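# Reorient corner block in upturned robot hand to goal

## Task

A wooden corner-shaped (L-like) block rests loose on the palm of the upward-facing robot hand. Rotate it inside that hand until its orientation relative to the hand matches the two goal pictures. Only this hand may touch it; the wrist camera, its post and the arm's final link count as hand. The task fails if the block touches anything else or leaves the hand. Then keep it motionless for a moment. It must rest on the palm or fingers and stay clear of the wrist, the camera and its post. The palm must point straight up. No hand motor may show "moving" or "overload" or be building toward a shutdown; a motor dead from the very first reading is ignored. Then declare completion. The hand is then opened automatically, and the block must still sit correctly on the open hand; anything held in place only by the robot does not count.

## Robot and tools

Robot: one six-joint arm carrying a sixteen-motor right hand with index, middle and ring fingers and a thumb, four motors each. A wrist camera sits on a post, and a fixed mast stands at the wrist on the palm side (hand-point x +0.05 to +0.10, z -0.16 to -0.11, reaching y = +0.06 m); it can collide with things. Only the finger and thumb tips have grippy rubber caps.

Frames. Results give end_effector_position (metres) and end_effector_quat_wxyz in the scene frame: origin on the table under the arm base, +z up, +y to the left when facing +x. The hand point sits in front of the palm where the thumb tip meets the index and middle tips. Its own axes: +z runs along straight fingers toward the tips, +x crosses the palm away from the thumb, +y points out of the palm face (palm surface at y = -0.062 m). Knuckle hinges are at z = -0.017 m, fingertips about 0.139 m beyond; bending moves tips toward +y. "Palm facing straight up" means hand +y aligned with scene +z.

execute_actions(actions): actions is a list of actions; each action is a list of 1 to 15 rows, one row per 1/30 s step; a short list repeats its final row to fill 15 steps. One action lasts 0.5 s. A row holds 24 numbers, all in [-1, 1]:
1-6: dx, dy, dz, rx, ry, rz, an offset (not a pose) of the hand point from its measured pose when the action began (for a call's first action, from the pose in the last result of this scene), expressed in the hand point's own axes. Every row counts from that same start, not from the row before. 1.0 equals 0.6 m or 180 degrees; rx, ry, rz form a single rotation vector.
7-22: absolute goal angles for the sixteen hinges, each scaled linearly between its stops, in this order: index_mcp, index_abd, index_pip, index_dip, middle_mcp, middle_abd, middle_pip, middle_dip, ring_mcp, ring_abd, ring_pip, ring_dip, thumb_cmc, thumb_axl, thumb_mcp, thumb_ipl.
23: current_limit, mapped linearly from 0 mA at -1 to 550 mA at +1 (floor 11 mA); it also caps hinge speed.
24: speed; set-points travel at (speed+1)/2 of 5.9 rad/s.
Starting values are current_limit +0.4 and speed -0.6; both persist until rewritten. Optionally 6 extra numbers in [0, 1] scale each arm joint's position gain, in Joint positions order, and persist.
Hinge meaning (degrees at +1 and -1; value where straight): on each finger, moving toward -1, _mcp curls the finger toward the palm at the knuckle (-18, +128; 0.75), _abd swings it sideways away from the thumb (-60, +60; 0.00), _pip bends the middle joint (-29, +108; 0.58), _dip the tip joint (-21, +117; 0.70). thumb_cmc toward -1 carries the thumb from beside the palm round in front of it (-20, +120; 0.71); thumb_axl rolls it along its length (-27, +140; 0.68); thumb_mcp (-69, +109; 0.23) and thumb_ipl (-77, +108; 0.17) bend it, toward +z when thumb_axl is straight, or in the thumb_cmc direction when thumb_axl is near -0.40.

Each control step clips the commanded pose to within 70 mm and 16 degrees of the measured one; after an action the arm stops at the last clipped pose, so large changes need several actions. Motions often finish a centimetre or more low, and the elbow may sag a bit each action unless you re-aim at the pose you want.

move(target, speed, blocking): target is one 24-number row as above, its offset counted from the last reported pose. speed is path top speed in m/s, 0.002 to 0.5 (default 0.25; rotation up to twice that in rad/s). The straight path lasts 0.5 to 10 s and ignores obstacles. blocking=false returns after 0.5 s while motion continues; use wait(0) to check, and call wait or stop before any further execute_actions or move. The "move:" line reports the ending (done, off_target, moving, held, fault), limits (paced = pose clipped, held = some steps blocked) and distance to target.
wait(seconds): 0 to 10, holds the last command. stop(): brakes a running move. zoom_image(camera, region): camera is cam_high, cam_low or cam_wrist (each 504x504), region [x0, y0, x1, y1] in pixels, at most 504 by 504. show_instructions(): shows the goal pictures. read_manual(section): licence texts only. finished_scene(scene): ends the current scene given its number; irreversible.

Results: hand_goal (written goals), hand_measured (actual hinge positions, same scale), hand_current_ma (positive pushes toward -1), hand_state per motor (moving; goal = resting within 0.02; blocked = resting elsewhere while pressing; overload = shut down), plus hand_current_limit and hand_speed. A finger only presses while its goal lies past the object's surface. A motor at 495 mA or more accumulates seconds (and loses them below); at 5 s it shuts off for 10 s. Other lines: "pose unreachable" (clearance check altered the command), "Hand target", step readings with HELD, joint torques, MOTOR HOT, FAULT and HAND FAULT (later calls in that reply are skipped; new hand numbers are lost while the arm is stopped).

Avoid: letting the block touch the arm, mast or table, dropping it, fast or hard contacts, sustained high finger currents, overheating, and knocking anything off the table. Loose objects may occasionally be nudged by outside pushes.

Each tool is called after ">>>" as a command line: name --argument value for each argument, lists and objects as JSON in quotes; but a table of rows of numbers goes row by row, as --pt "numbers of a row", without its own name.

Reference images:

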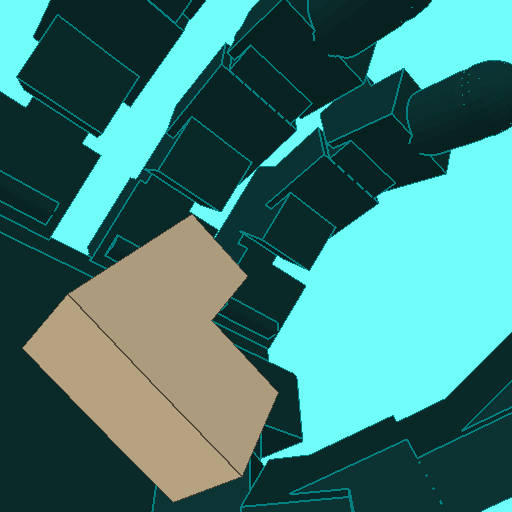

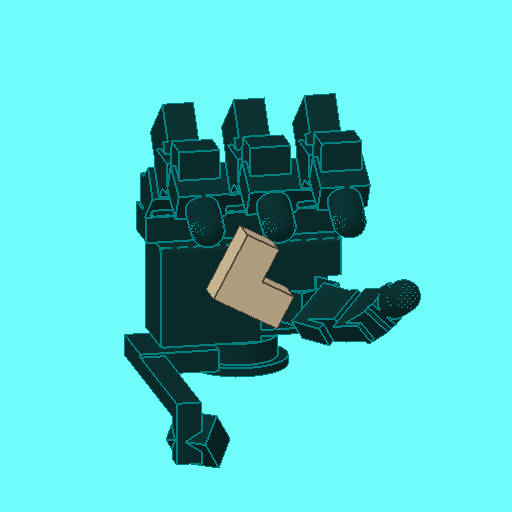

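## Session

>>> execute_actions --actions '[]'

Scene clock: 0.00 s.
end_effector_position=(+0.4988, -0.0248, +0.5052) hand_goal=(+0.046, +0.000, -0.008, +0.280, +0.046, +0.000, -0.008, +0.280, +0.046, +0.000, -0.008, +0.280, -0.104, +0.266, +0.032, -0.018) hand_measured=(+0.060, +0.000, -0.006, +0.282, +0.062, +0.000, -0.006, +0.282, +0.060, +0.000, -0.006, +0.282, -0.090, +0.270, +0.034, -0.016) hand_current_ma=(+80, +0, +13, +12, +82, +0, +15, +13, +80, +0, +13, +12, +73, +30, +13, +13) hand_state=(goal, goal, goal, goal, goal, goal, goal, goal, goal, goal, goal, goal, goal, goal, goal, goal) hand_current_limit=0.40 hand_speed=-0.60 end_effector_quat_wxyz=(+0.518, +0.506, +0.485, +0.490)
Joint positions: [ 0.046  1.118  0.621  0.519  0.068 -0.009]
Joint velocities: [ 0.005 -0.005 -0.007  0.002 -0.022 -0.022]
Joint torques (N m, as the arm reports them, + toward a larger angle): no reading
Hand target: +0.499, -0.025, +0.527; +0.529, +0.495, +0.473, +0.501
Joint stiffness scale: [1. 1. 1. 1. 1. 1.]

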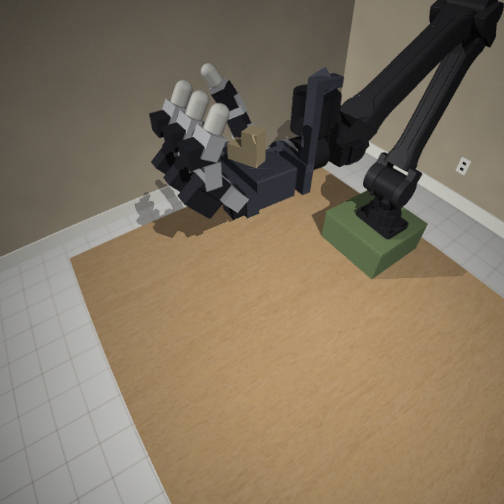

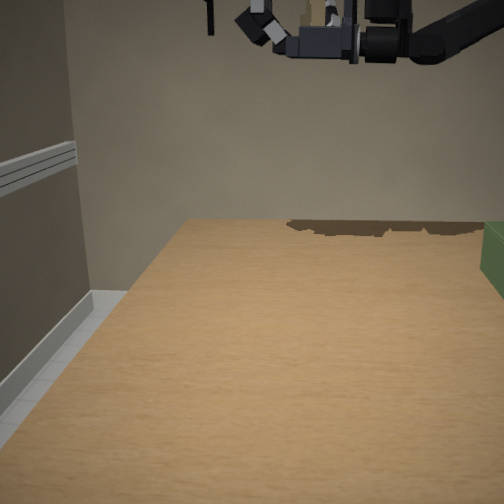

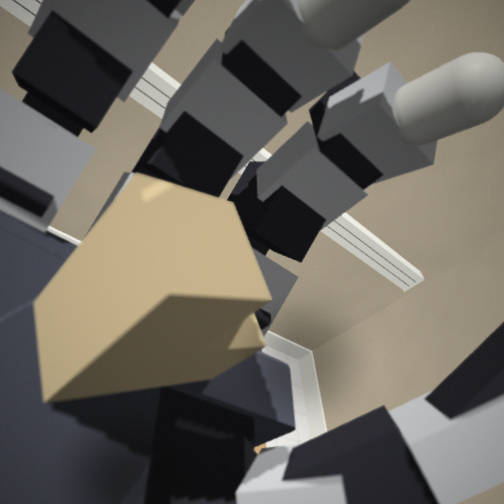

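>>> zoom_image --camera "cam_high" --region '[140, 50, 340, 230]'

>>> zoom_image --camera "cam_low" --region '[220, 0, 420, 80]'

Region (140, 50, 340, 230) of cam_high's 504x504 image, scaled by 2.520, with more detail than that image has; it fills the top 454 rows of this view, and the rest is white.

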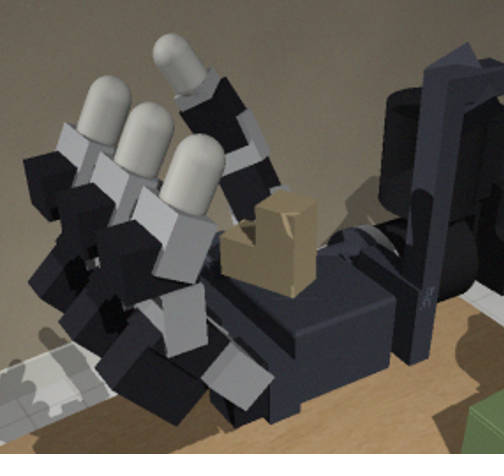

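Region (220, 0, 420, 80) of cam_low's 504x504 image, scaled by 2.520, with more detail than that image has; it fills the top 202 rows of this view, and the rest is white.

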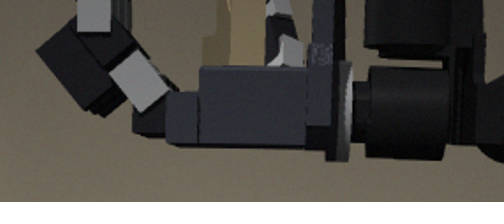

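>>> zoom_image --camera "cam_wrist" --region '[0, 130, 330, 460]'

>>> zoom_image --camera "cam_high" --region '[210, 110, 290, 180]'

Region (0, 130, 330, 460) of cam_wrist's 504x504 image, scaled by 1.527, with more detail than that image has.

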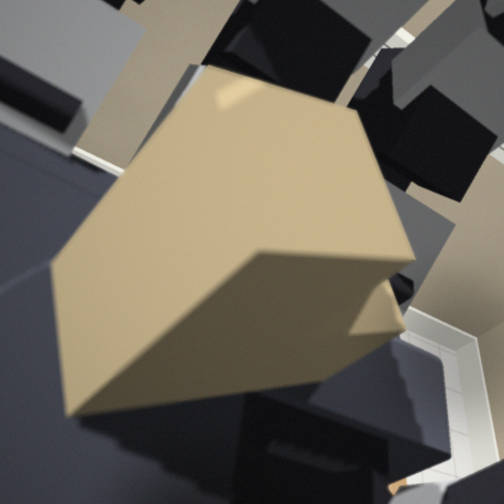

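Region (210, 110, 290, 180) of cam_high's 504x504 image, scaled by 6.300, with more detail than that image has; it fills the top 441 rows of this view, and the rest is white.

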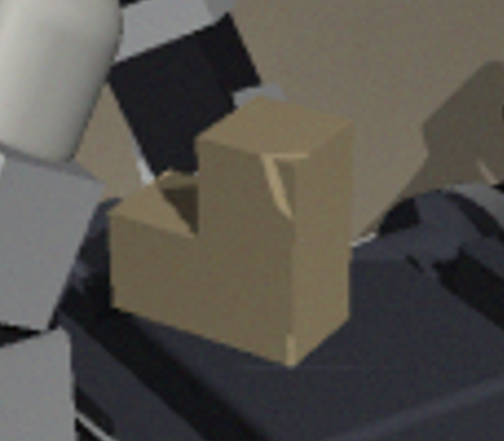

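>>> execute_actions --actions '[[[0,0,0,0,0,0,0.046,0,-0.008,0.28,0.41,0,-0.008,0.28,0.41,0,-0.008,0.28,-0.104,0.266,0.032,-0.018,0.2,0]],[[0,0,0,0,0,0,0.046,0,-0.008,0.28,0.41,0,-0.66,-0.1,0.41,0,-0.66,-0.1,-0.104,0.266,0.032,-0.018,0.2,-0.3]],[[0,0,0,0,0,0,0.046,0,-0.008,0.28,0.41,0,-0.66,-0.1,0.41,0,-0.66,-0.1,-0.104,0.266,0.032,-0.018,0.2,-0.3]]]'

>>> zoom_image --camera "cam_high" --region '[160, 60, 320, 220]'

Scene clock: 6.37 s.
end_effector_position=(+0.4988, -0.0248, +0.5052) hand_goal=(+0.046, +0.000, -0.008, +0.280, +0.410, +0.000, -0.660, -0.100, +0.410, +0.000, -0.660, -0.100, -0.104, +0.266, +0.032, -0.018) hand_measured=(+0.060, +0.000, -0.006, +0.282, +0.418, +0.000, -0.658, -0.098, +0.418, +0.000, -0.658, -0.098, -0.090, +0.270, +0.034, -0.016) hand_current_ma=(+78, +0, +13, +12, +44, +0, +9, +11, +43, +0, +7, +11, +72, +30, +13, +13) hand_state=(goal, goal, goal, goal, goal, goal, goal, goal, goal, goal, goal, goal, goal, goal, goal, goal) hand_current_limit=0.20 hand_speed=-0.30 end_effector_quat_wxyz=(+0.518, +0.506, +0.485, +0.490)
Joint positions: [ 0.046  1.118  0.621  0.519  0.068 -0.009]
Joint velocities: [-0.005 -0.005  0.012 -0.022  0.022 -0.037]
Joint torques (N m, as the arm reports them, + toward a larger angle): [-0.43 -7.22  8.98  2.09  0.07  0.09]
Hand target: +0.499, -0.025, +0.505; +0.518, +0.506, +0.485, +0.490
Off the commanded pose: 0.000 m, 0 deg.
Joint stiffness scale: [1. 1. 1. 1. 1. 1.]
Step readings (end_effector_position; steps 1 to 15: 1st action; 16 to 30: 2nd action; 31 to 45: 3rd action):
0: (+0.4988, -0.0248, +0.5052)
1: (+0.4988, -0.0248, +0.5052)
2: (+0.4988, -0.0248, +0.5052)
4: (+0.4988, -0.0248, +0.5052)
8: (+0.4988, -0.0248, +0.5052)
15: (+0.4988, -0.0248, +0.5052)
16: (+0.4988, -0.0248, +0.5052)
17: (+0.4988, -0.0248, +0.5052)
19: (+0.4988, -0.0248, +0.5052)
23: (+0.4988, -0.0248, +0.5052)
30: (+0.4988, -0.0248, +0.5052)
31: (+0.4988, -0.0248, +0.5052)
32: (+0.4988, -0.0248, +0.5052)
34: (+0.4988, -0.0248, +0.5052)
38: (+0.4988, -0.0248, +0.5052)
45: end_effector_position above

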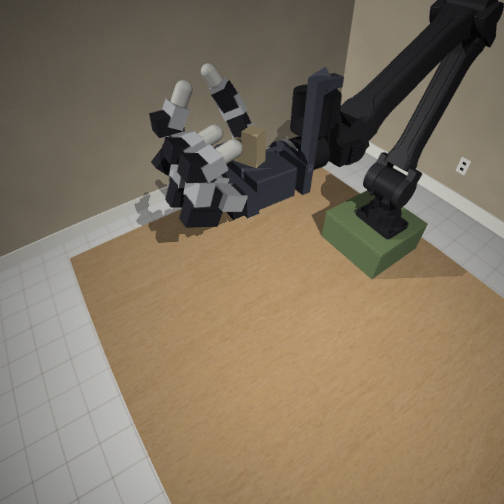

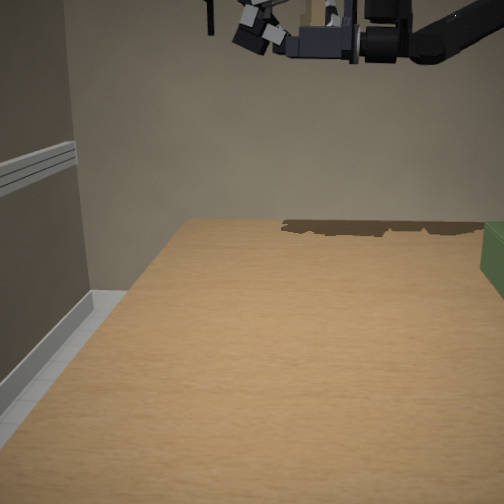

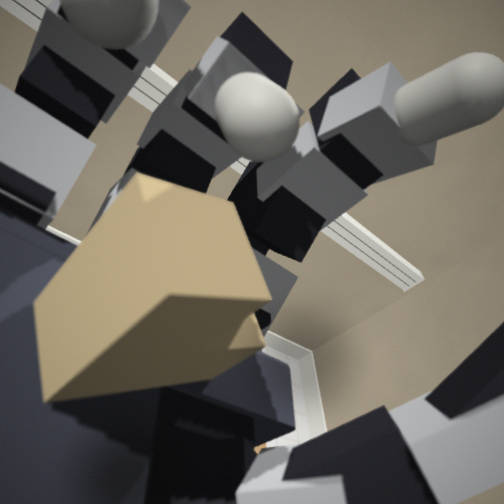

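Region (160, 60, 320, 220) of cam_high's 504x504 image, scaled by 3.150, with more detail than that image has.

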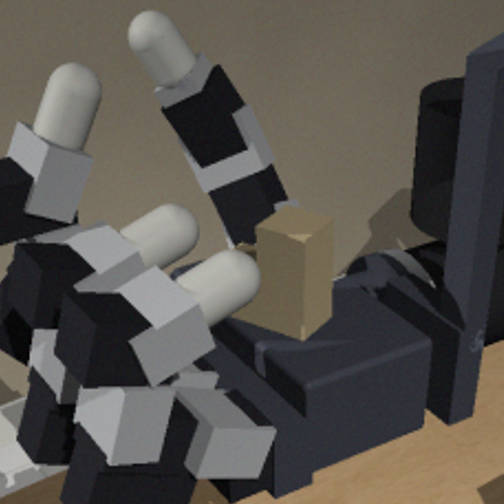

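>>> execute_actions --actions '[[[0,0,0,0,0,0,0.046,0,-0.008,0.28,0.2,0,-0.66,-0.1,0.2,0,-0.66,-0.1,-0.104,0.266,0.032,-0.018,0.2,-0.7]],[[0,0,0,0,0,0,0.046,0,-0.008,0.28,0.2,0,-0.66,-0.1,0.2,0,-0.66,-0.1,-0.104,0.266,0.032,-0.018,0.2,-0.7]]]'

>>> zoom_image --camera "cam_high" --region '[180, 80, 300, 200]'

Scene clock: 7.70 s.
end_effector_position=(+0.4988, -0.0248, +0.5052) hand_goal=(+0.046, +0.000, -0.008, +0.280, +0.200, +0.000, -0.660, -0.100, +0.200, +0.000, -0.660, -0.100, -0.104, +0.266, +0.032, -0.018) hand_measured=(+0.060, +0.000, -0.006, +0.282, +0.214, +0.000, -0.660, -0.098, +0.212, +0.000, -0.660, -0.098, -0.090, +0.270, +0.034, -0.016) hand_current_ma=(+78, +0, +13, +12, +77, +0, +5, +11, +75, +0, +4, +11, +72, +30, +13, +13) hand_state=(goal, goal, goal, goal, goal, goal, goal, goal, goal, goal, goal, goal, goal, goal, goal, goal) hand_current_limit=0.20 hand_speed=-0.70 end_effector_quat_wxyz=(+0.518, +0.506, +0.485, +0.490)
Joint positions: [ 0.046  1.118  0.621  0.519  0.068 -0.009]
Joint velocities: [-0.015  0.015  0.017 -0.017 -0.007 -0.022]
Joint torques (N m, as the arm reports them, + toward a larger angle): [-0.42 -7.4   8.91  2.02  0.07  0.08]
Hand target: +0.499, -0.025, +0.505; +0.518, +0.506, +0.485, +0.490
Off the commanded pose: 0.000 m, 0 deg.
Joint stiffness scale: [1. 1. 1. 1. 1. 1.]
Step readings (end_effector_position; steps 1 to 15: 1st action; 16 to 30: 2nd action):
0: (+0.4988, -0.0248, +0.5052)
1: (+0.4988, -0.0248, +0.5052)
2: (+0.4988, -0.0248, +0.5052)
4: (+0.4988, -0.0248, +0.5052)
8: (+0.4988, -0.0248, +0.5052)
15: (+0.4988, -0.0248, +0.5052)
16: (+0.4988, -0.0248, +0.5052)
17: (+0.4988, -0.0248, +0.5052)
19: (+0.4988, -0.0248, +0.5052)
23: (+0.4988, -0.0248, +0.5052)
30: end_effector_position above

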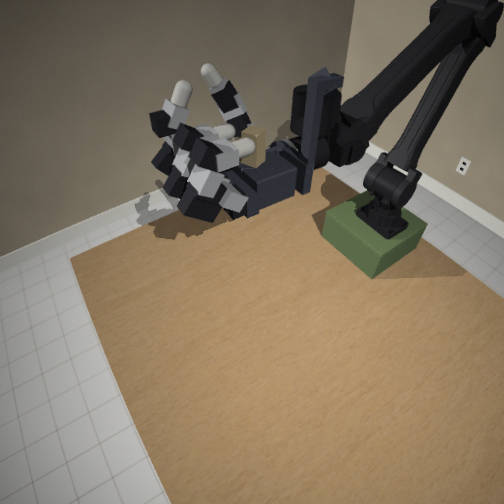

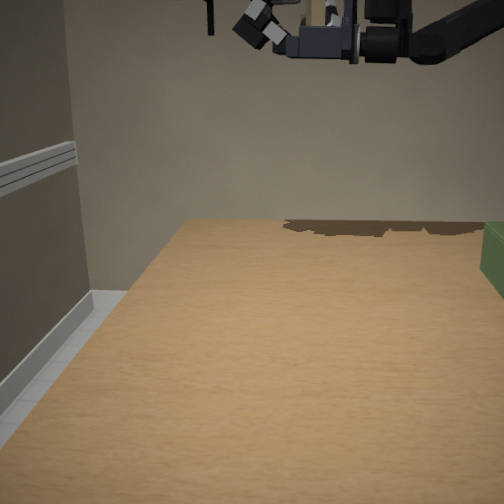

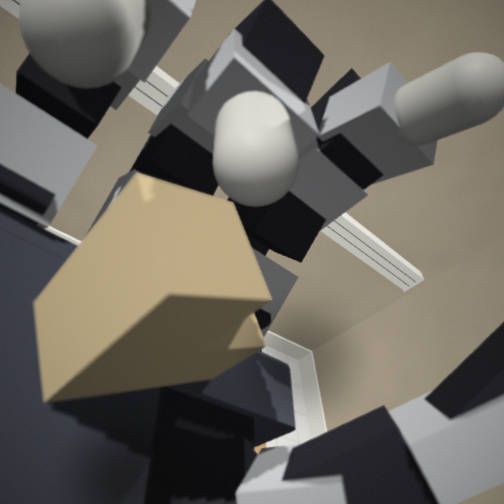

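Region (180, 80, 300, 200) of cam_high's 504x504 image, scaled by 4.200, with more detail than that image has.

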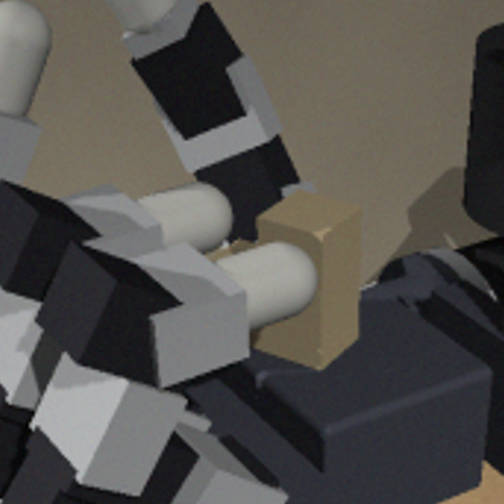

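>>> execute_actions --actions '[[[0,0,0,0,0,0,0.046,0,-0.008,0.28,0.06,0,-0.66,-0.1,0.06,0,-0.66,-0.1,-0.104,0.266,0.032,-0.018,0.2,-0.7]],[[0,0,0,0,0,0,0.046,0,-0.008,0.28,0.06,0,-0.66,-0.1,0.06,0,-0.66,-0.1,-0.104,0.266,0.032,-0.018,0.2,-0.7]]]'

>>> zoom_image --camera "cam_high" --region '[180, 80, 300, 200]'

Scene clock: 9.03 s.
end_effector_position=(+0.4988, -0.0248, +0.5052) hand_goal=(+0.046, +0.000, -0.008, +0.280, +0.060, +0.000, -0.660, -0.100, +0.060, +0.000, -0.660, -0.100, -0.104, +0.266, +0.032, -0.018) hand_measured=(+0.060, +0.000, -0.006, +0.282, +0.074, +0.000, -0.660, -0.098, +0.070, +0.000, -0.660, -0.098, -0.090, +0.270, +0.034, -0.016) hand_current_ma=(+78, +0, +13, +12, +79, +0, +4, +11, +60, +0, +2, +11, +72, +30, +13, +13) hand_state=(goal, goal, goal, goal, goal, goal, goal, goal, goal, goal, goal, goal, goal, goal, goal, goal) hand_current_limit=0.20 hand_speed=-0.70 end_effector_quat_wxyz=(+0.518, +0.506, +0.485, +0.490)
Joint positions: [ 0.046  1.118  0.621  0.519  0.068 -0.009]
Joint velocities: [-0.005 -0.015 -0.002 -0.012 -0.037 -0.037]
Joint torques (N m, as the arm reports them, + toward a larger angle): [-0.15 -6.87  8.76  1.99  0.09  0.09]
Hand target: +0.499, -0.025, +0.505; +0.518, +0.506, +0.485, +0.490
Off the commanded pose: 0.000 m, 0 deg.
Joint stiffness scale: [1. 1. 1. 1. 1. 1.]
Step readings (end_effector_position; steps 1 to 15: 1st action; 16 to 30: 2nd action):
0: (+0.4988, -0.0248, +0.5052)
1: (+0.4988, -0.0248, +0.5052)
2: (+0.4988, -0.0248, +0.5052)
4: (+0.4988, -0.0248, +0.5052)
8: (+0.4988, -0.0248, +0.5052)
15: (+0.4988, -0.0248, +0.5052)
16: (+0.4988, -0.0248, +0.5052)
17: (+0.4988, -0.0248, +0.5052)
19: (+0.4988, -0.0248, +0.5052)
23: (+0.4988, -0.0248, +0.5052)
30: end_effector_position above

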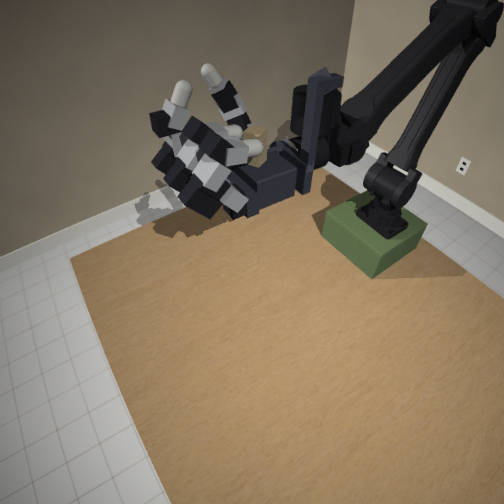

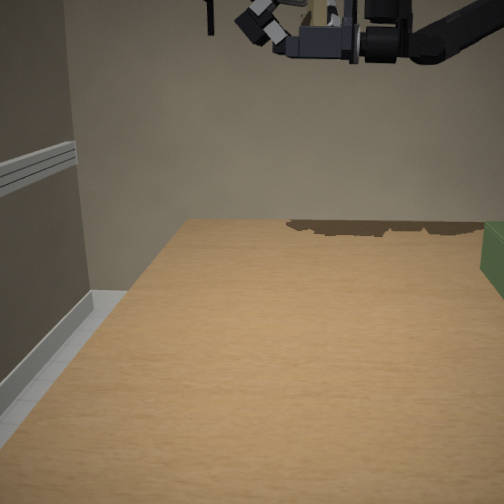

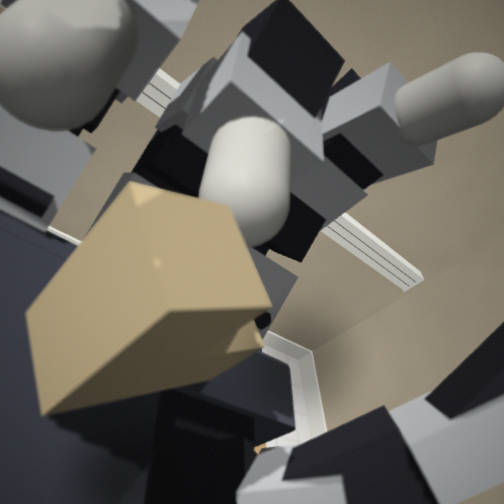

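Region (180, 80, 300, 200) of cam_high's 504x504 image, scaled by 4.200, with more detail than that image has.

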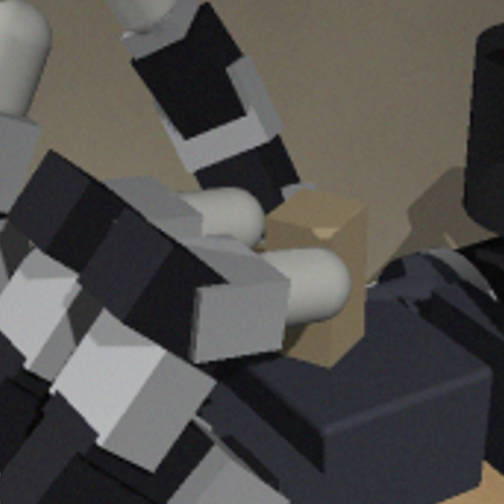

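>>> execute_actions --actions '[[[0,0,0,0,0,0,0.046,0,-0.008,0.28,-0.05,0,-0.66,-0.1,0.2,0,-0.66,-0.1,-0.104,0.266,0.032,-0.018,0.2,-0.75]],[[0,0,0,0,0,0,0.046,0,-0.008,0.28,-0.05,0,-0.66,-0.1,0.2,0,-0.66,-0.1,-0.104,0.266,0.032,-0.018,0.2,-0.75]]]'

>>> zoom_image --camera "cam_high" --region '[180, 80, 300, 200]'

Scene clock: 10.63 s.
end_effector_position=(+0.4988, -0.0248, +0.5052) hand_goal=(+0.046, +0.000, -0.008, +0.280, -0.050, +0.000, -0.660, -0.100, +0.200, +0.000, -0.660, -0.100, -0.104, +0.266, +0.032, -0.018) hand_measured=(+0.060, +0.000, -0.006, +0.282, -0.038, +0.000, -0.660, -0.098, +0.202, +0.000, -0.660, -0.098, -0.090, +0.270, +0.034, -0.016) hand_current_ma=(+78, +0, +13, +12, +66, +0, +4, +11, +16, +0, +2, +11, +72, +30, +13, +13) hand_state=(goal, goal, goal, goal, goal, goal, goal, goal, goal, goal, goal, goal, goal, goal, goal, goal) hand_current_limit=0.20 hand_speed=-0.75 end_effector_quat_wxyz=(+0.518, +0.506, +0.485, +0.490)
Joint positions: [ 0.046  1.118  0.621  0.519  0.068 -0.009]
Joint velocities: [-0.005 -0.005 -0.017  0.007 -0.007 -0.022]
Joint torques (N m, as the arm reports them, + toward a larger angle): [-0.21 -7.24  8.86  1.97  0.06  0.1 ]
Hand target: +0.499, -0.025, +0.505; +0.518, +0.506, +0.485, +0.490
Off the commanded pose: 0.000 m, 0 deg.
Joint stiffness scale: [1. 1. 1. 1. 1. 1.]
Step readings (end_effector_position; steps 1 to 15: 1st action; 16 to 30: 2nd action):
0: (+0.4988, -0.0248, +0.5052)
1: (+0.4988, -0.0248, +0.5052)
2: (+0.4988, -0.0248, +0.5052)
4: (+0.4988, -0.0248, +0.5052)
8: (+0.4988, -0.0248, +0.5052)
15: (+0.4988, -0.0248, +0.5052)
16: (+0.4988, -0.0248, +0.5052)
17: (+0.4988, -0.0248, +0.5052)
19: (+0.4988, -0.0248, +0.5052)
23: (+0.4988, -0.0248, +0.5052)
30: end_effector_position above

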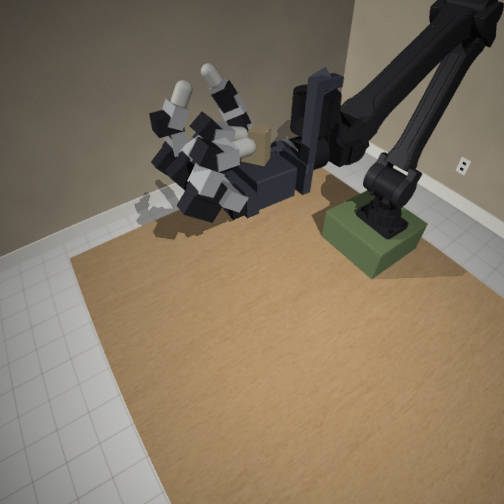

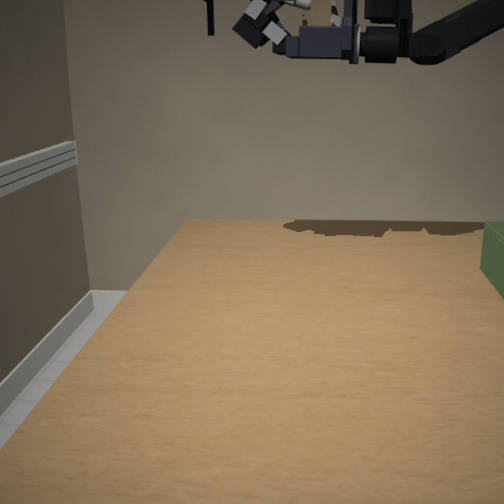

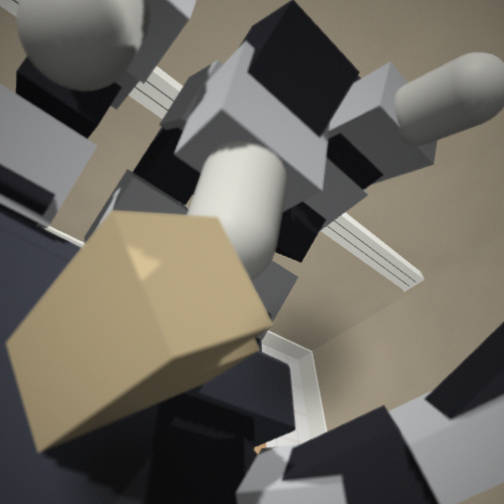

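Region (180, 80, 300, 200) of cam_high's 504x504 image, scaled by 4.200, with more detail than that image has.

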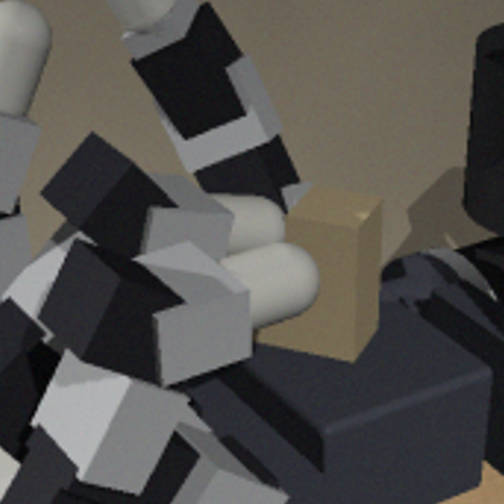

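>>> execute_actions --actions '[[[0,0,0,0,0,0,0.046,0,-0.008,0.28,0.25,0,-0.66,-0.1,0.25,0,-0.66,-0.1,-0.104,-0.4,0.032,-0.018,0.2,-0.2]],[[0,0,0,0,0,0,0.046,0,-0.008,0.28,0.25,0,-0.66,-0.1,0.25,0,-0.66,-0.1,-0.104,-0.4,-0.3,0.1,0.2,-0.4]],[[0,0,0,0,0,0,0.046,0,-0.008,0.28,0.25,0,-0.66,-0.1,0.25,0,-0.66,-0.1,-0.104,-0.4,-0.3,0.1,0.2,-0.4]]]'

>>> zoom_image --camera "cam_high" --region '[170, 60, 330, 220]'

Scene clock: 15.67 s.
end_effector_position=(+0.4988, -0.0248, +0.5052) hand_goal=(+0.046, +0.000, -0.008, +0.280, +0.250, +0.000, -0.660, -0.100, +0.250, +0.000, -0.660, -0.100, -0.104, -0.400, -0.300, +0.100) hand_measured=(+0.060, +0.000, -0.006, +0.282, +0.254, +0.000, -0.660, -0.098, +0.254, +0.000, -0.660, -0.098, -0.100, -0.398, -0.300, +0.098) hand_current_ma=(+78, +0, +13, +12, +20, +0, +1, +11, +19, +0, +1, +11, +22, +16, +4, -19) hand_state=(goal, goal, goal, goal, goal, goal, goal, goal, goal, goal, goal, goal, goal, goal, goal, goal) hand_current_limit=0.20 hand_speed=-0.40 end_effector_quat_wxyz=(+0.518, +0.506, +0.485, +0.490)
Joint positions: [ 0.046  1.118  0.621  0.519  0.068 -0.009]
Joint velocities: [ 0.005 -0.005  0.022 -0.002  0.007  0.022]
Joint torques (N m, as the arm reports them, + toward a larger angle): [ 0.14 -6.93  8.92  2.04  0.05  0.12]
Hand target: +0.499, -0.025, +0.505; +0.518, +0.506, +0.485, +0.490
Off the commanded pose: 0.000 m, 0 deg.
Joint stiffness scale: [1. 1. 1. 1. 1. 1.]
Step readings (end_effector_position; steps 1 to 15: 1st action; 16 to 30: 2nd action; 31 to 45: 3rd action):
0: (+0.4988, -0.0248, +0.5052)
1: (+0.4988, -0.0248, +0.5052)
2: (+0.4988, -0.0248, +0.5052)
4: (+0.4988, -0.0248, +0.5052)
8: (+0.4988, -0.0248, +0.5052)
15: (+0.4988, -0.0248, +0.5052)
16: (+0.4988, -0.0248, +0.5052)
17: (+0.4988, -0.0248, +0.5052)
19: (+0.4988, -0.0248, +0.5052)
23: (+0.4988, -0.0248, +0.5052)
30: (+0.4988, -0.0248, +0.5052)
31: (+0.4988, -0.0248, +0.5052)
32: (+0.4988, -0.0248, +0.5052)
34: (+0.4988, -0.0248, +0.5052)
38: (+0.4988, -0.0248, +0.5052)
45: end_effector_position above

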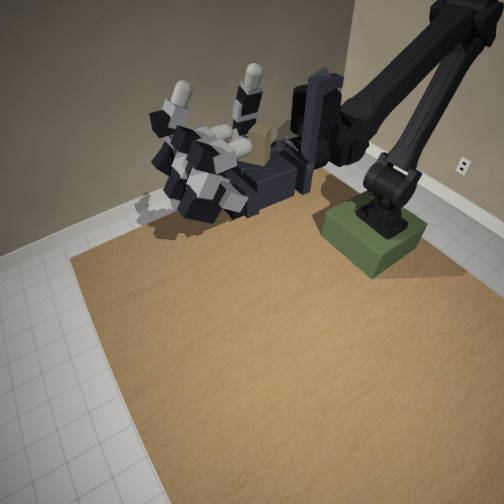

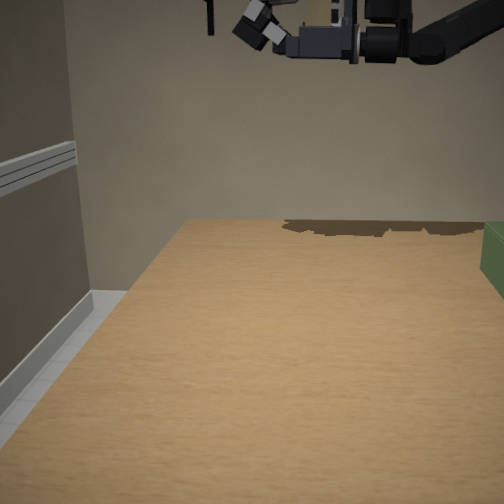

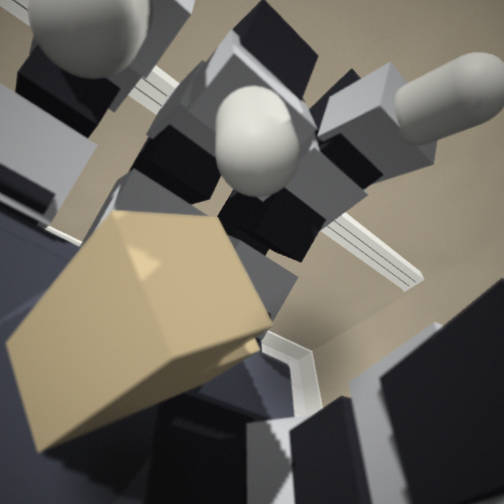

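Region (170, 60, 330, 220) of cam_high's 504x504 image, scaled by 3.150, with more detail than that image has.

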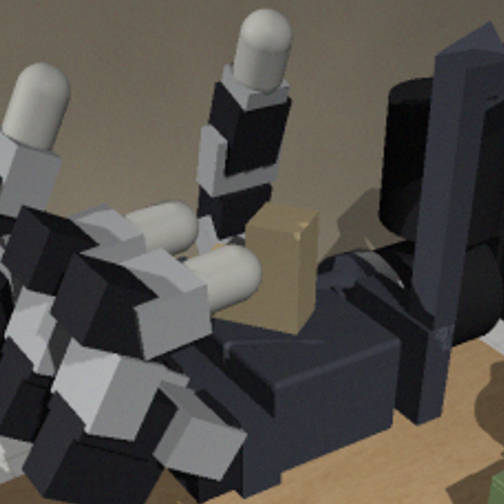

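>>> move --target '[0,0,0,0.07,0,0,0.2,0,-0.3,0.1,0.41,0,-0.66,-0.1,0.41,0,-0.66,-0.1,-0.104,-0.4,-0.3,0.1,0.2,-0.4]' --speed 0.1

>>> zoom_image --camera "cam_high" --region '[150, 60, 330, 240]'

Scene clock: 17.67 s.
end_effector_position=(+0.4915, -0.0252, +0.4572) hand_goal=(+0.200, +0.000, -0.300, +0.100, +0.410, +0.000, -0.660, -0.100, +0.410, +0.000, -0.660, -0.100, -0.104, -0.400, -0.300, +0.100) hand_measured=(+0.206, +0.000, -0.298, +0.102, +0.416, +0.000, -0.660, -0.098, +0.416, +0.000, -0.660, -0.098, -0.100, -0.398, -0.300, +0.098) hand_current_ma=(+35, +0, +12, +12, +36, +0, +1, +11, +34, +0, +1, +11, +22, +15, +3, -19) hand_state=(goal, goal, goal, goal, goal, goal, goal, goal, goal, goal, goal, goal, goal, goal, goal, goal) hand_current_limit=0.20 hand_speed=-0.40 end_effector_quat_wxyz=(+0.442, +0.572, +0.557, +0.410)
Joint positions: [ 0.046  1.002  0.625  0.102  0.067 -0.005]
Joint velocities: [-0.005  0.005  0.017 -0.017  0.051  0.022]
Joint torques (N m, as the arm reports them, + toward a larger angle): [ 0.2  -7.7  14.77  1.7   0.08  0.24]
Hand target: +0.495, -0.025, +0.505; +0.459, +0.558, +0.537, +0.435
Off the commanded pose: 0.049 m, 4 deg.
Joint stiffness scale: [1. 1. 1. 1. 1. 1.]
move: off_target
camera_calibration (this result's frames):
cam_wrist: T_world_to_cam=[[0.150667, -0.733874, 0.662365, -0.367627], [-0.835527, -0.452646, -0.311458, 0.496705], [0.528388, -0.506498, -0.681371, 0.163048], [0, 0, 0, 1]] pos_world=[0.384248, 0.0376228, 0.509302]

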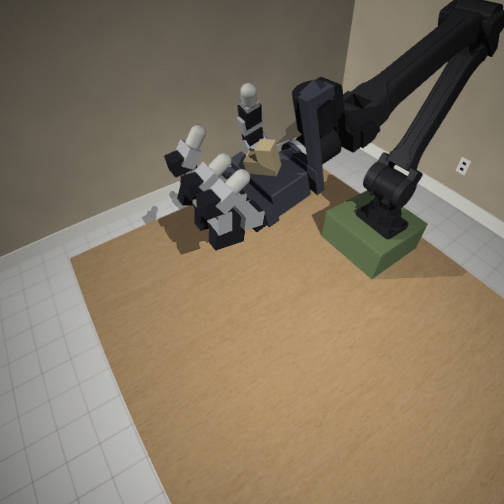

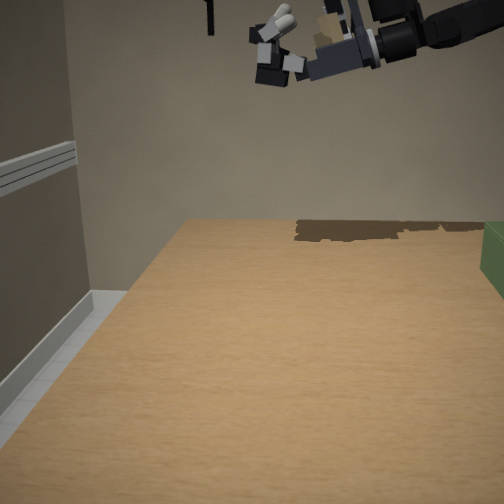

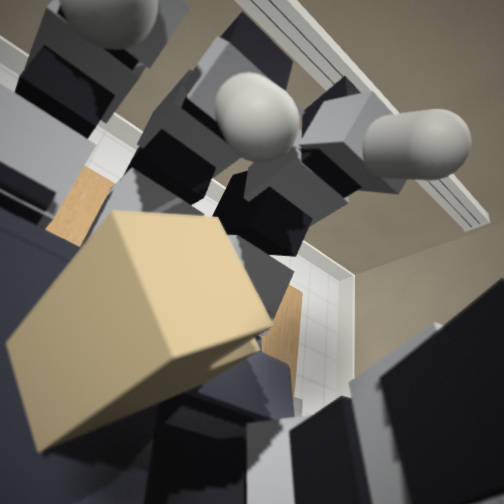

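Region (150, 60, 330, 240) of cam_high's 504x504 image, scaled by 2.800, with more detail than that image has.

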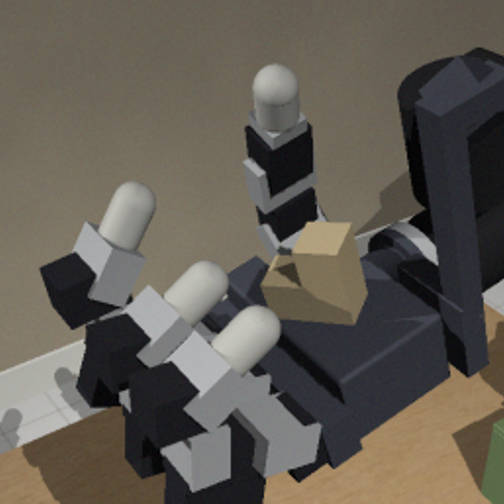

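>>> execute_actions --actions '[[[0,0,0,0,0,0,0.2,0,-0.3,0.1,0.41,0.5,-0.59,-0.02,0.3,-0.6,-0.59,-0.02,0.5,-0.4,-0.1,0.1,0.2,-0.3]],[[0,0,0,0,0,0,0.2,0,-0.3,0.1,0.1,0.5,-0.59,-0.02,0.1,-0.6,-0.59,-0.02,0.5,-0.4,-0.1,0.1,0.2,-0.6]]]'

>>> zoom_image --camera "cam_high" --region '[170, 90, 330, 250]'

Scene clock: 20.50 s.
end_effector_position=(+0.4916, -0.0253, +0.4576) hand_goal=(+0.200, +0.000, -0.300, +0.100, +0.100, +0.500, -0.590, -0.020, +0.100, -0.600, -0.590, -0.020, +0.500, -0.400, -0.100, +0.100) hand_measured=(+0.192, +0.012, -0.304, +0.102, +0.366, +0.468, -0.590, -0.024, +0.114, -0.598, -0.594, -0.024, +0.508, -0.398, -0.098, +0.098) hand_current_ma=(-44, +60, -21, +8, +329, -142, -2, -19, +83, +12, -17, -19, +39, +15, +15, -7) hand_state=(goal, goal, goal, goal, blocked, blocked, goal, goal, moving, goal, goal, goal, goal, goal, goal, goal) hand_current_limit=0.20 hand_speed=-0.60 end_effector_quat_wxyz=(+0.442, +0.572, +0.556, +0.410)
Joint positions: [ 0.046  1.002  0.626  0.102  0.067 -0.005]
Joint velocities: [-0.015  0.005 -0.002 -0.002 -0.007 -0.007]
Joint torques (N m, as the arm reports them, + toward a larger angle): [ 0.05 -5.74  9.33  2.07  0.12  0.06]
Hand target: +0.492, -0.025, +0.458; +0.442, +0.572, +0.556, +0.410
Off the commanded pose: 0.000 m, 0 deg.
Joint stiffness scale: [1. 1. 1. 1. 1. 1.]
Step readings (end_effector_position; steps 1 to 15: 1st action; 16 to 30: 2nd action):
0: (+0.4916, -0.0253, +0.4576)
1: (+0.4916, -0.0253, +0.4576)
2: (+0.4916, -0.0253, +0.4576)
4: (+0.4916, -0.0253, +0.4576)
8: (+0.4916, -0.0253, +0.4576)
15: (+0.4916, -0.0253, +0.4576)
16: (+0.4916, -0.0253, +0.4576)
17: (+0.4916, -0.0253, +0.4576)
19: (+0.4916, -0.0253, +0.4576)
23: (+0.4916, -0.0253, +0.4576)
30: end_effector_position above
camera_calibration (this result's frames):
cam_wrist: T_world_to_cam=[[0.150073, -0.734142, 0.662203, -0.367609], [-0.835331, -0.45244, -0.312283, 0.497199], [0.528867, -0.506294, -0.681151, 0.162966], [0, 0, 0, 1]] pos_world=[0.384307, 0.0375833, 0.509703]

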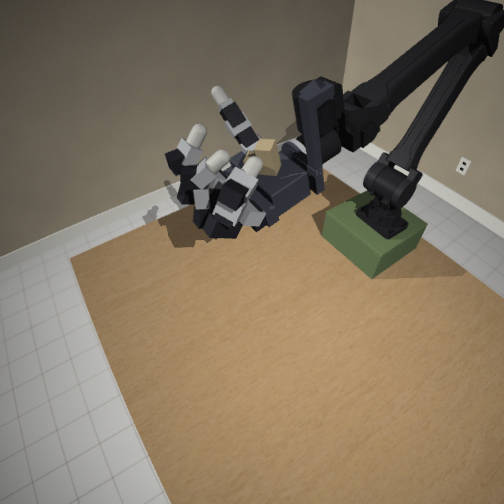

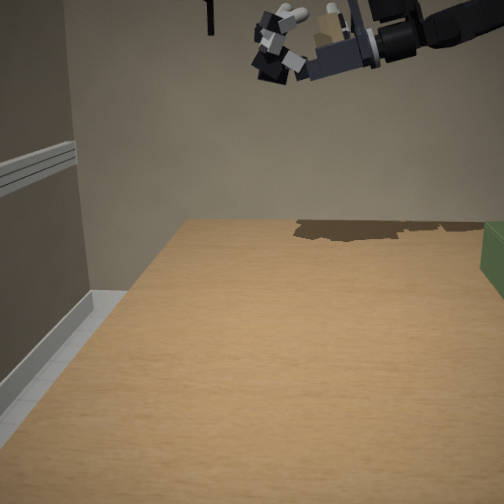

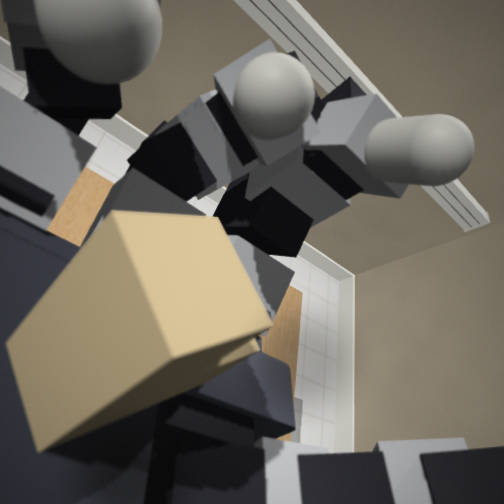

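Region (170, 90, 330, 250) of cam_high's 504x504 image, scaled by 3.150, with more detail than that image has.

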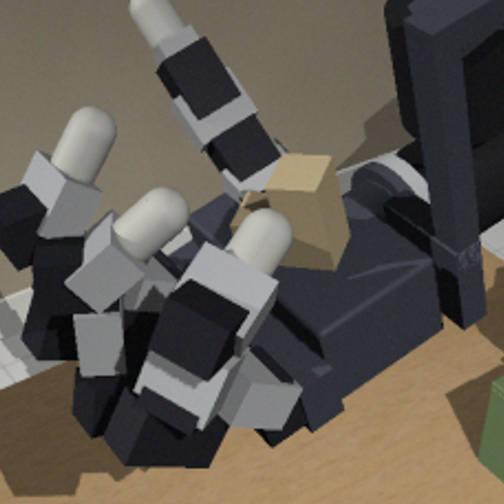

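>>> execute_actions --actions '[[[0,0,0,0,0,0,0.3,0,-0.2,0.1,0.45,0,-0.59,-0.02,-0.02,-0.6,-0.59,-0.02,0.5,-0.4,-0.1,0.1,0.2,-0.6]],[[0,0,0,0,0,0,0.3,0,-0.2,0.1,0.45,0,-0.59,-0.02,-0.02,-0.6,-0.59,-0.02,0.5,-0.4,-0.1,0.1,0.2,-0.6]]]'

>>> zoom_image --camera "cam_high" --region '[170, 90, 330, 250]'

Scene clock: 21.83 s.
end_effector_position=(+0.4916, -0.0253, +0.4576) hand_goal=(+0.300, +0.000, -0.200, +0.100, +0.450, +0.000, -0.590, -0.020, -0.020, -0.600, -0.590, -0.020, +0.500, -0.400, -0.100, +0.100) hand_measured=(+0.306, +0.002, -0.202, +0.102, +0.458, +0.004, -0.588, -0.024, -0.008, -0.598, -0.594, -0.024, +0.508, -0.398, -0.098, +0.098) hand_current_ma=(+39, +14, -10, +6, +38, +16, +10, -19, +75, +11, -17, -19, +39, +15, +15, -7) hand_state=(goal, goal, goal, goal, goal, goal, goal, goal, goal, goal, goal, goal, goal, goal, goal, goal) hand_current_limit=0.20 hand_speed=-0.60 end_effector_quat_wxyz=(+0.442, +0.572, +0.556, +0.410)
Joint positions: [ 0.046  1.002  0.626  0.102  0.067 -0.005]
Joint velocities: [ 0.005 -0.024  0.007 -0.022 -0.007 -0.022]
Joint torques (N m, as the arm reports them, + toward a larger angle): [-0.06 -6.08  9.36  2.01  0.11  0.06]
Hand target: +0.492, -0.025, +0.458; +0.442, +0.572, +0.556, +0.410
Off the commanded pose: 0.000 m, 0 deg.
Joint stiffness scale: [1. 1. 1. 1. 1. 1.]
Step readings (end_effector_position; steps 1 to 15: 1st action; 16 to 30: 2nd action):
0: (+0.4916, -0.0253, +0.4576)
1: (+0.4916, -0.0253, +0.4576)
2: (+0.4916, -0.0253, +0.4576)
4: (+0.4916, -0.0253, +0.4576)
8: (+0.4916, -0.0253, +0.4576)
15: (+0.4916, -0.0253, +0.4576)
16: (+0.4916, -0.0253, +0.4576)
17: (+0.4916, -0.0253, +0.4576)
19: (+0.4916, -0.0253, +0.4576)
23: (+0.4916, -0.0253, +0.4576)
30: end_effector_position above
camera_calibration (this result's frames):
cam_wrist: T_world_to_cam=[[0.150073, -0.734142, 0.662203, -0.367609], [-0.835331, -0.45244, -0.312283, 0.497199], [0.528867, -0.506294, -0.681151, 0.162966], [0, 0, 0, 1]] pos_world=[0.384307, 0.0375833, 0.509703]

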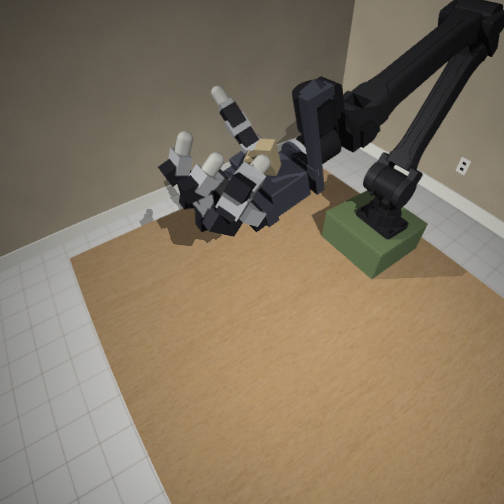

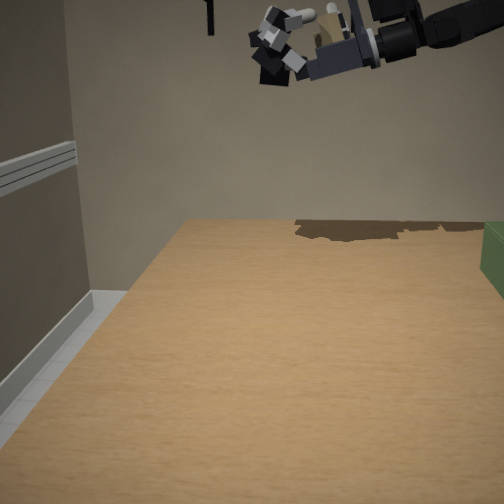

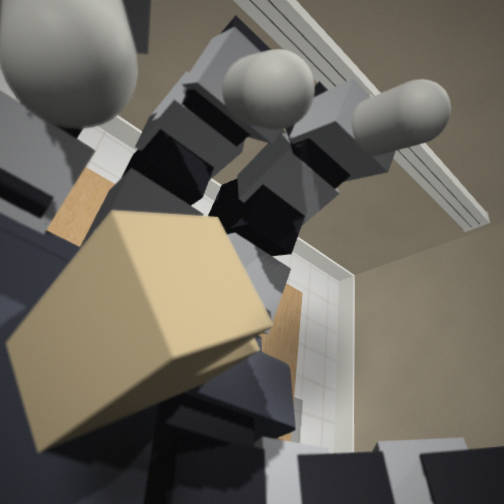

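Region (170, 90, 330, 250) of cam_high's 504x504 image, scaled by 3.150, with more detail than that image has.

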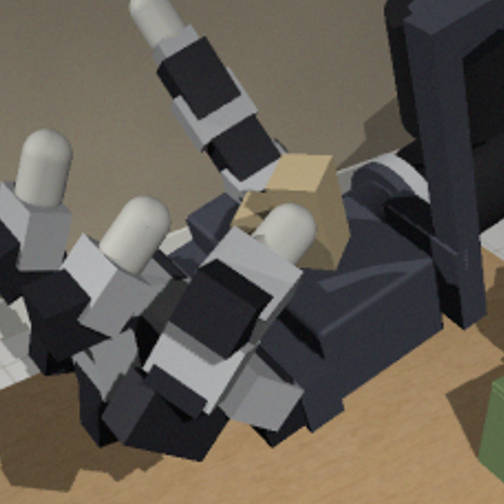

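>>> execute_actions --actions '[[[0,0,0,0,0,0,0.3,0,-0.2,0.1,0.45,0,-0.59,-0.02,-0.15,-0.9,-0.59,-0.02,0.5,-0.4,-0.1,0.1,0.2,-0.6]],[[0,0,0,0,0,0,0.3,0,-0.2,0.1,0.45,0,-0.59,-0.02,-0.15,-0.9,-0.59,-0.02,0.5,-0.4,-0.1,0.1,0.2,-0.6]]]'

>>> zoom_image --camera "cam_high" --region '[170, 90, 330, 250]'

>>> zoom_image --camera "cam_low" --region '[230, 0, 400, 100]'

Scene clock: 23.80 s.
end_effector_position=(+0.4916, -0.0253, +0.4576) hand_goal=(+0.300, +0.000, -0.200, +0.100, +0.450, +0.000, -0.590, -0.020, -0.150, -0.900, -0.590, -0.020, +0.500, -0.400, -0.100, +0.100) hand_measured=(+0.306, +0.002, -0.202, +0.102, +0.458, +0.004, -0.588, -0.024, -0.140, -0.898, -0.594, -0.024, +0.508, -0.398, -0.098, +0.098) hand_current_ma=(+39, +14, -10, +6, +38, +16, +10, -19, +58, +8, -17, -19, +39, +15, +15, -7) hand_state=(goal, goal, goal, goal, goal, goal, goal, goal, goal, goal, goal, goal, goal, goal, goal, goal) hand_current_limit=0.20 hand_speed=-0.60 end_effector_quat_wxyz=(+0.442, +0.572, +0.556, +0.410)
Joint positions: [ 0.046  1.002  0.626  0.102  0.067 -0.005]
Joint velocities: [-0.015 -0.024  0.002 -0.002 -0.066 -0.022]
Joint torques (N m, as the arm reports them, + toward a larger angle): [-0.15 -5.85  9.41  1.98  0.11  0.08]
Hand target: +0.492, -0.025, +0.458; +0.442, +0.572, +0.556, +0.410
Off the commanded pose: 0.000 m, 0 deg.
Joint stiffness scale: [1. 1. 1. 1. 1. 1.]
Step readings (end_effector_position; steps 1 to 15: 1st action; 16 to 30: 2nd action):
0: (+0.4916, -0.0253, +0.4576)
1: (+0.4916, -0.0253, +0.4576)
2: (+0.4916, -0.0253, +0.4576)
4: (+0.4916, -0.0253, +0.4576)
8: (+0.4916, -0.0253, +0.4576)
15: (+0.4916, -0.0253, +0.4576)
16: (+0.4916, -0.0253, +0.4576)
17: (+0.4916, -0.0253, +0.4576)
19: (+0.4916, -0.0253, +0.4576)
23: (+0.4916, -0.0253, +0.4576)
30: end_effector_position above
camera_calibration (this result's frames):
cam_wrist: T_world_to_cam=[[0.150073, -0.734142, 0.662203, -0.367609], [-0.835331, -0.45244, -0.312283, 0.497199], [0.528867, -0.506294, -0.681151, 0.162966], [0, 0, 0, 1]] pos_world=[0.384307, 0.0375833, 0.509703]

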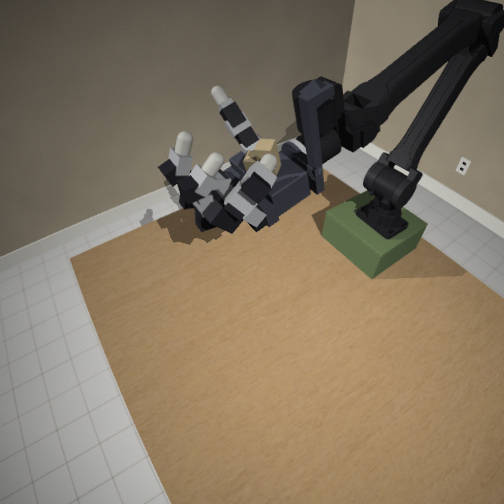

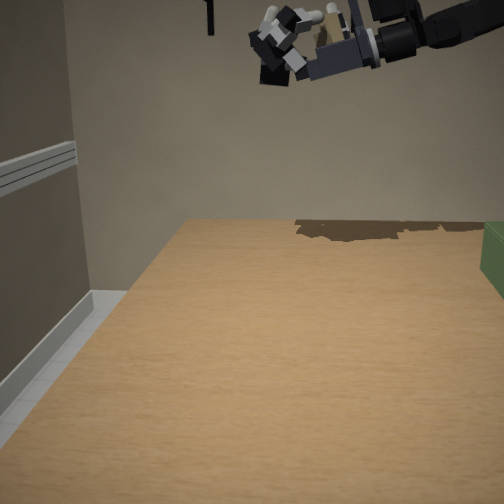

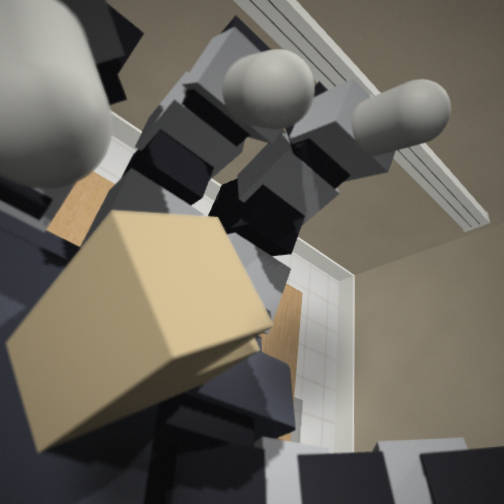

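Region (170, 90, 330, 250) of cam_high's 504x504 image, scaled by 3.150, with more detail than that image has.

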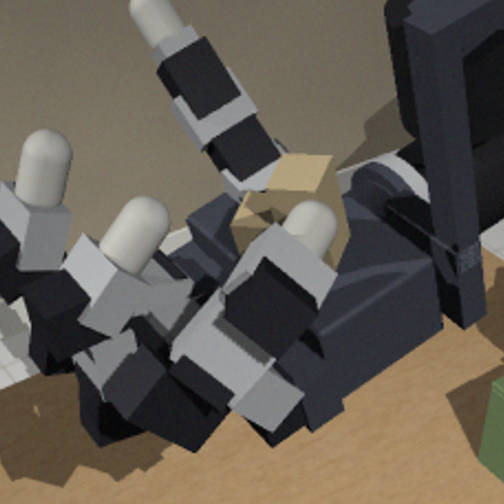

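Region (230, 0, 400, 100) of cam_low's 504x504 image, scaled by 2.965, with more detail than that image has; it fills the top 296 rows of this view, and the rest is white.

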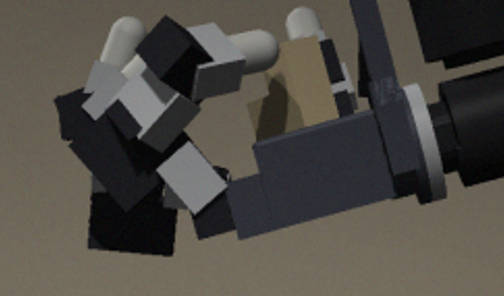

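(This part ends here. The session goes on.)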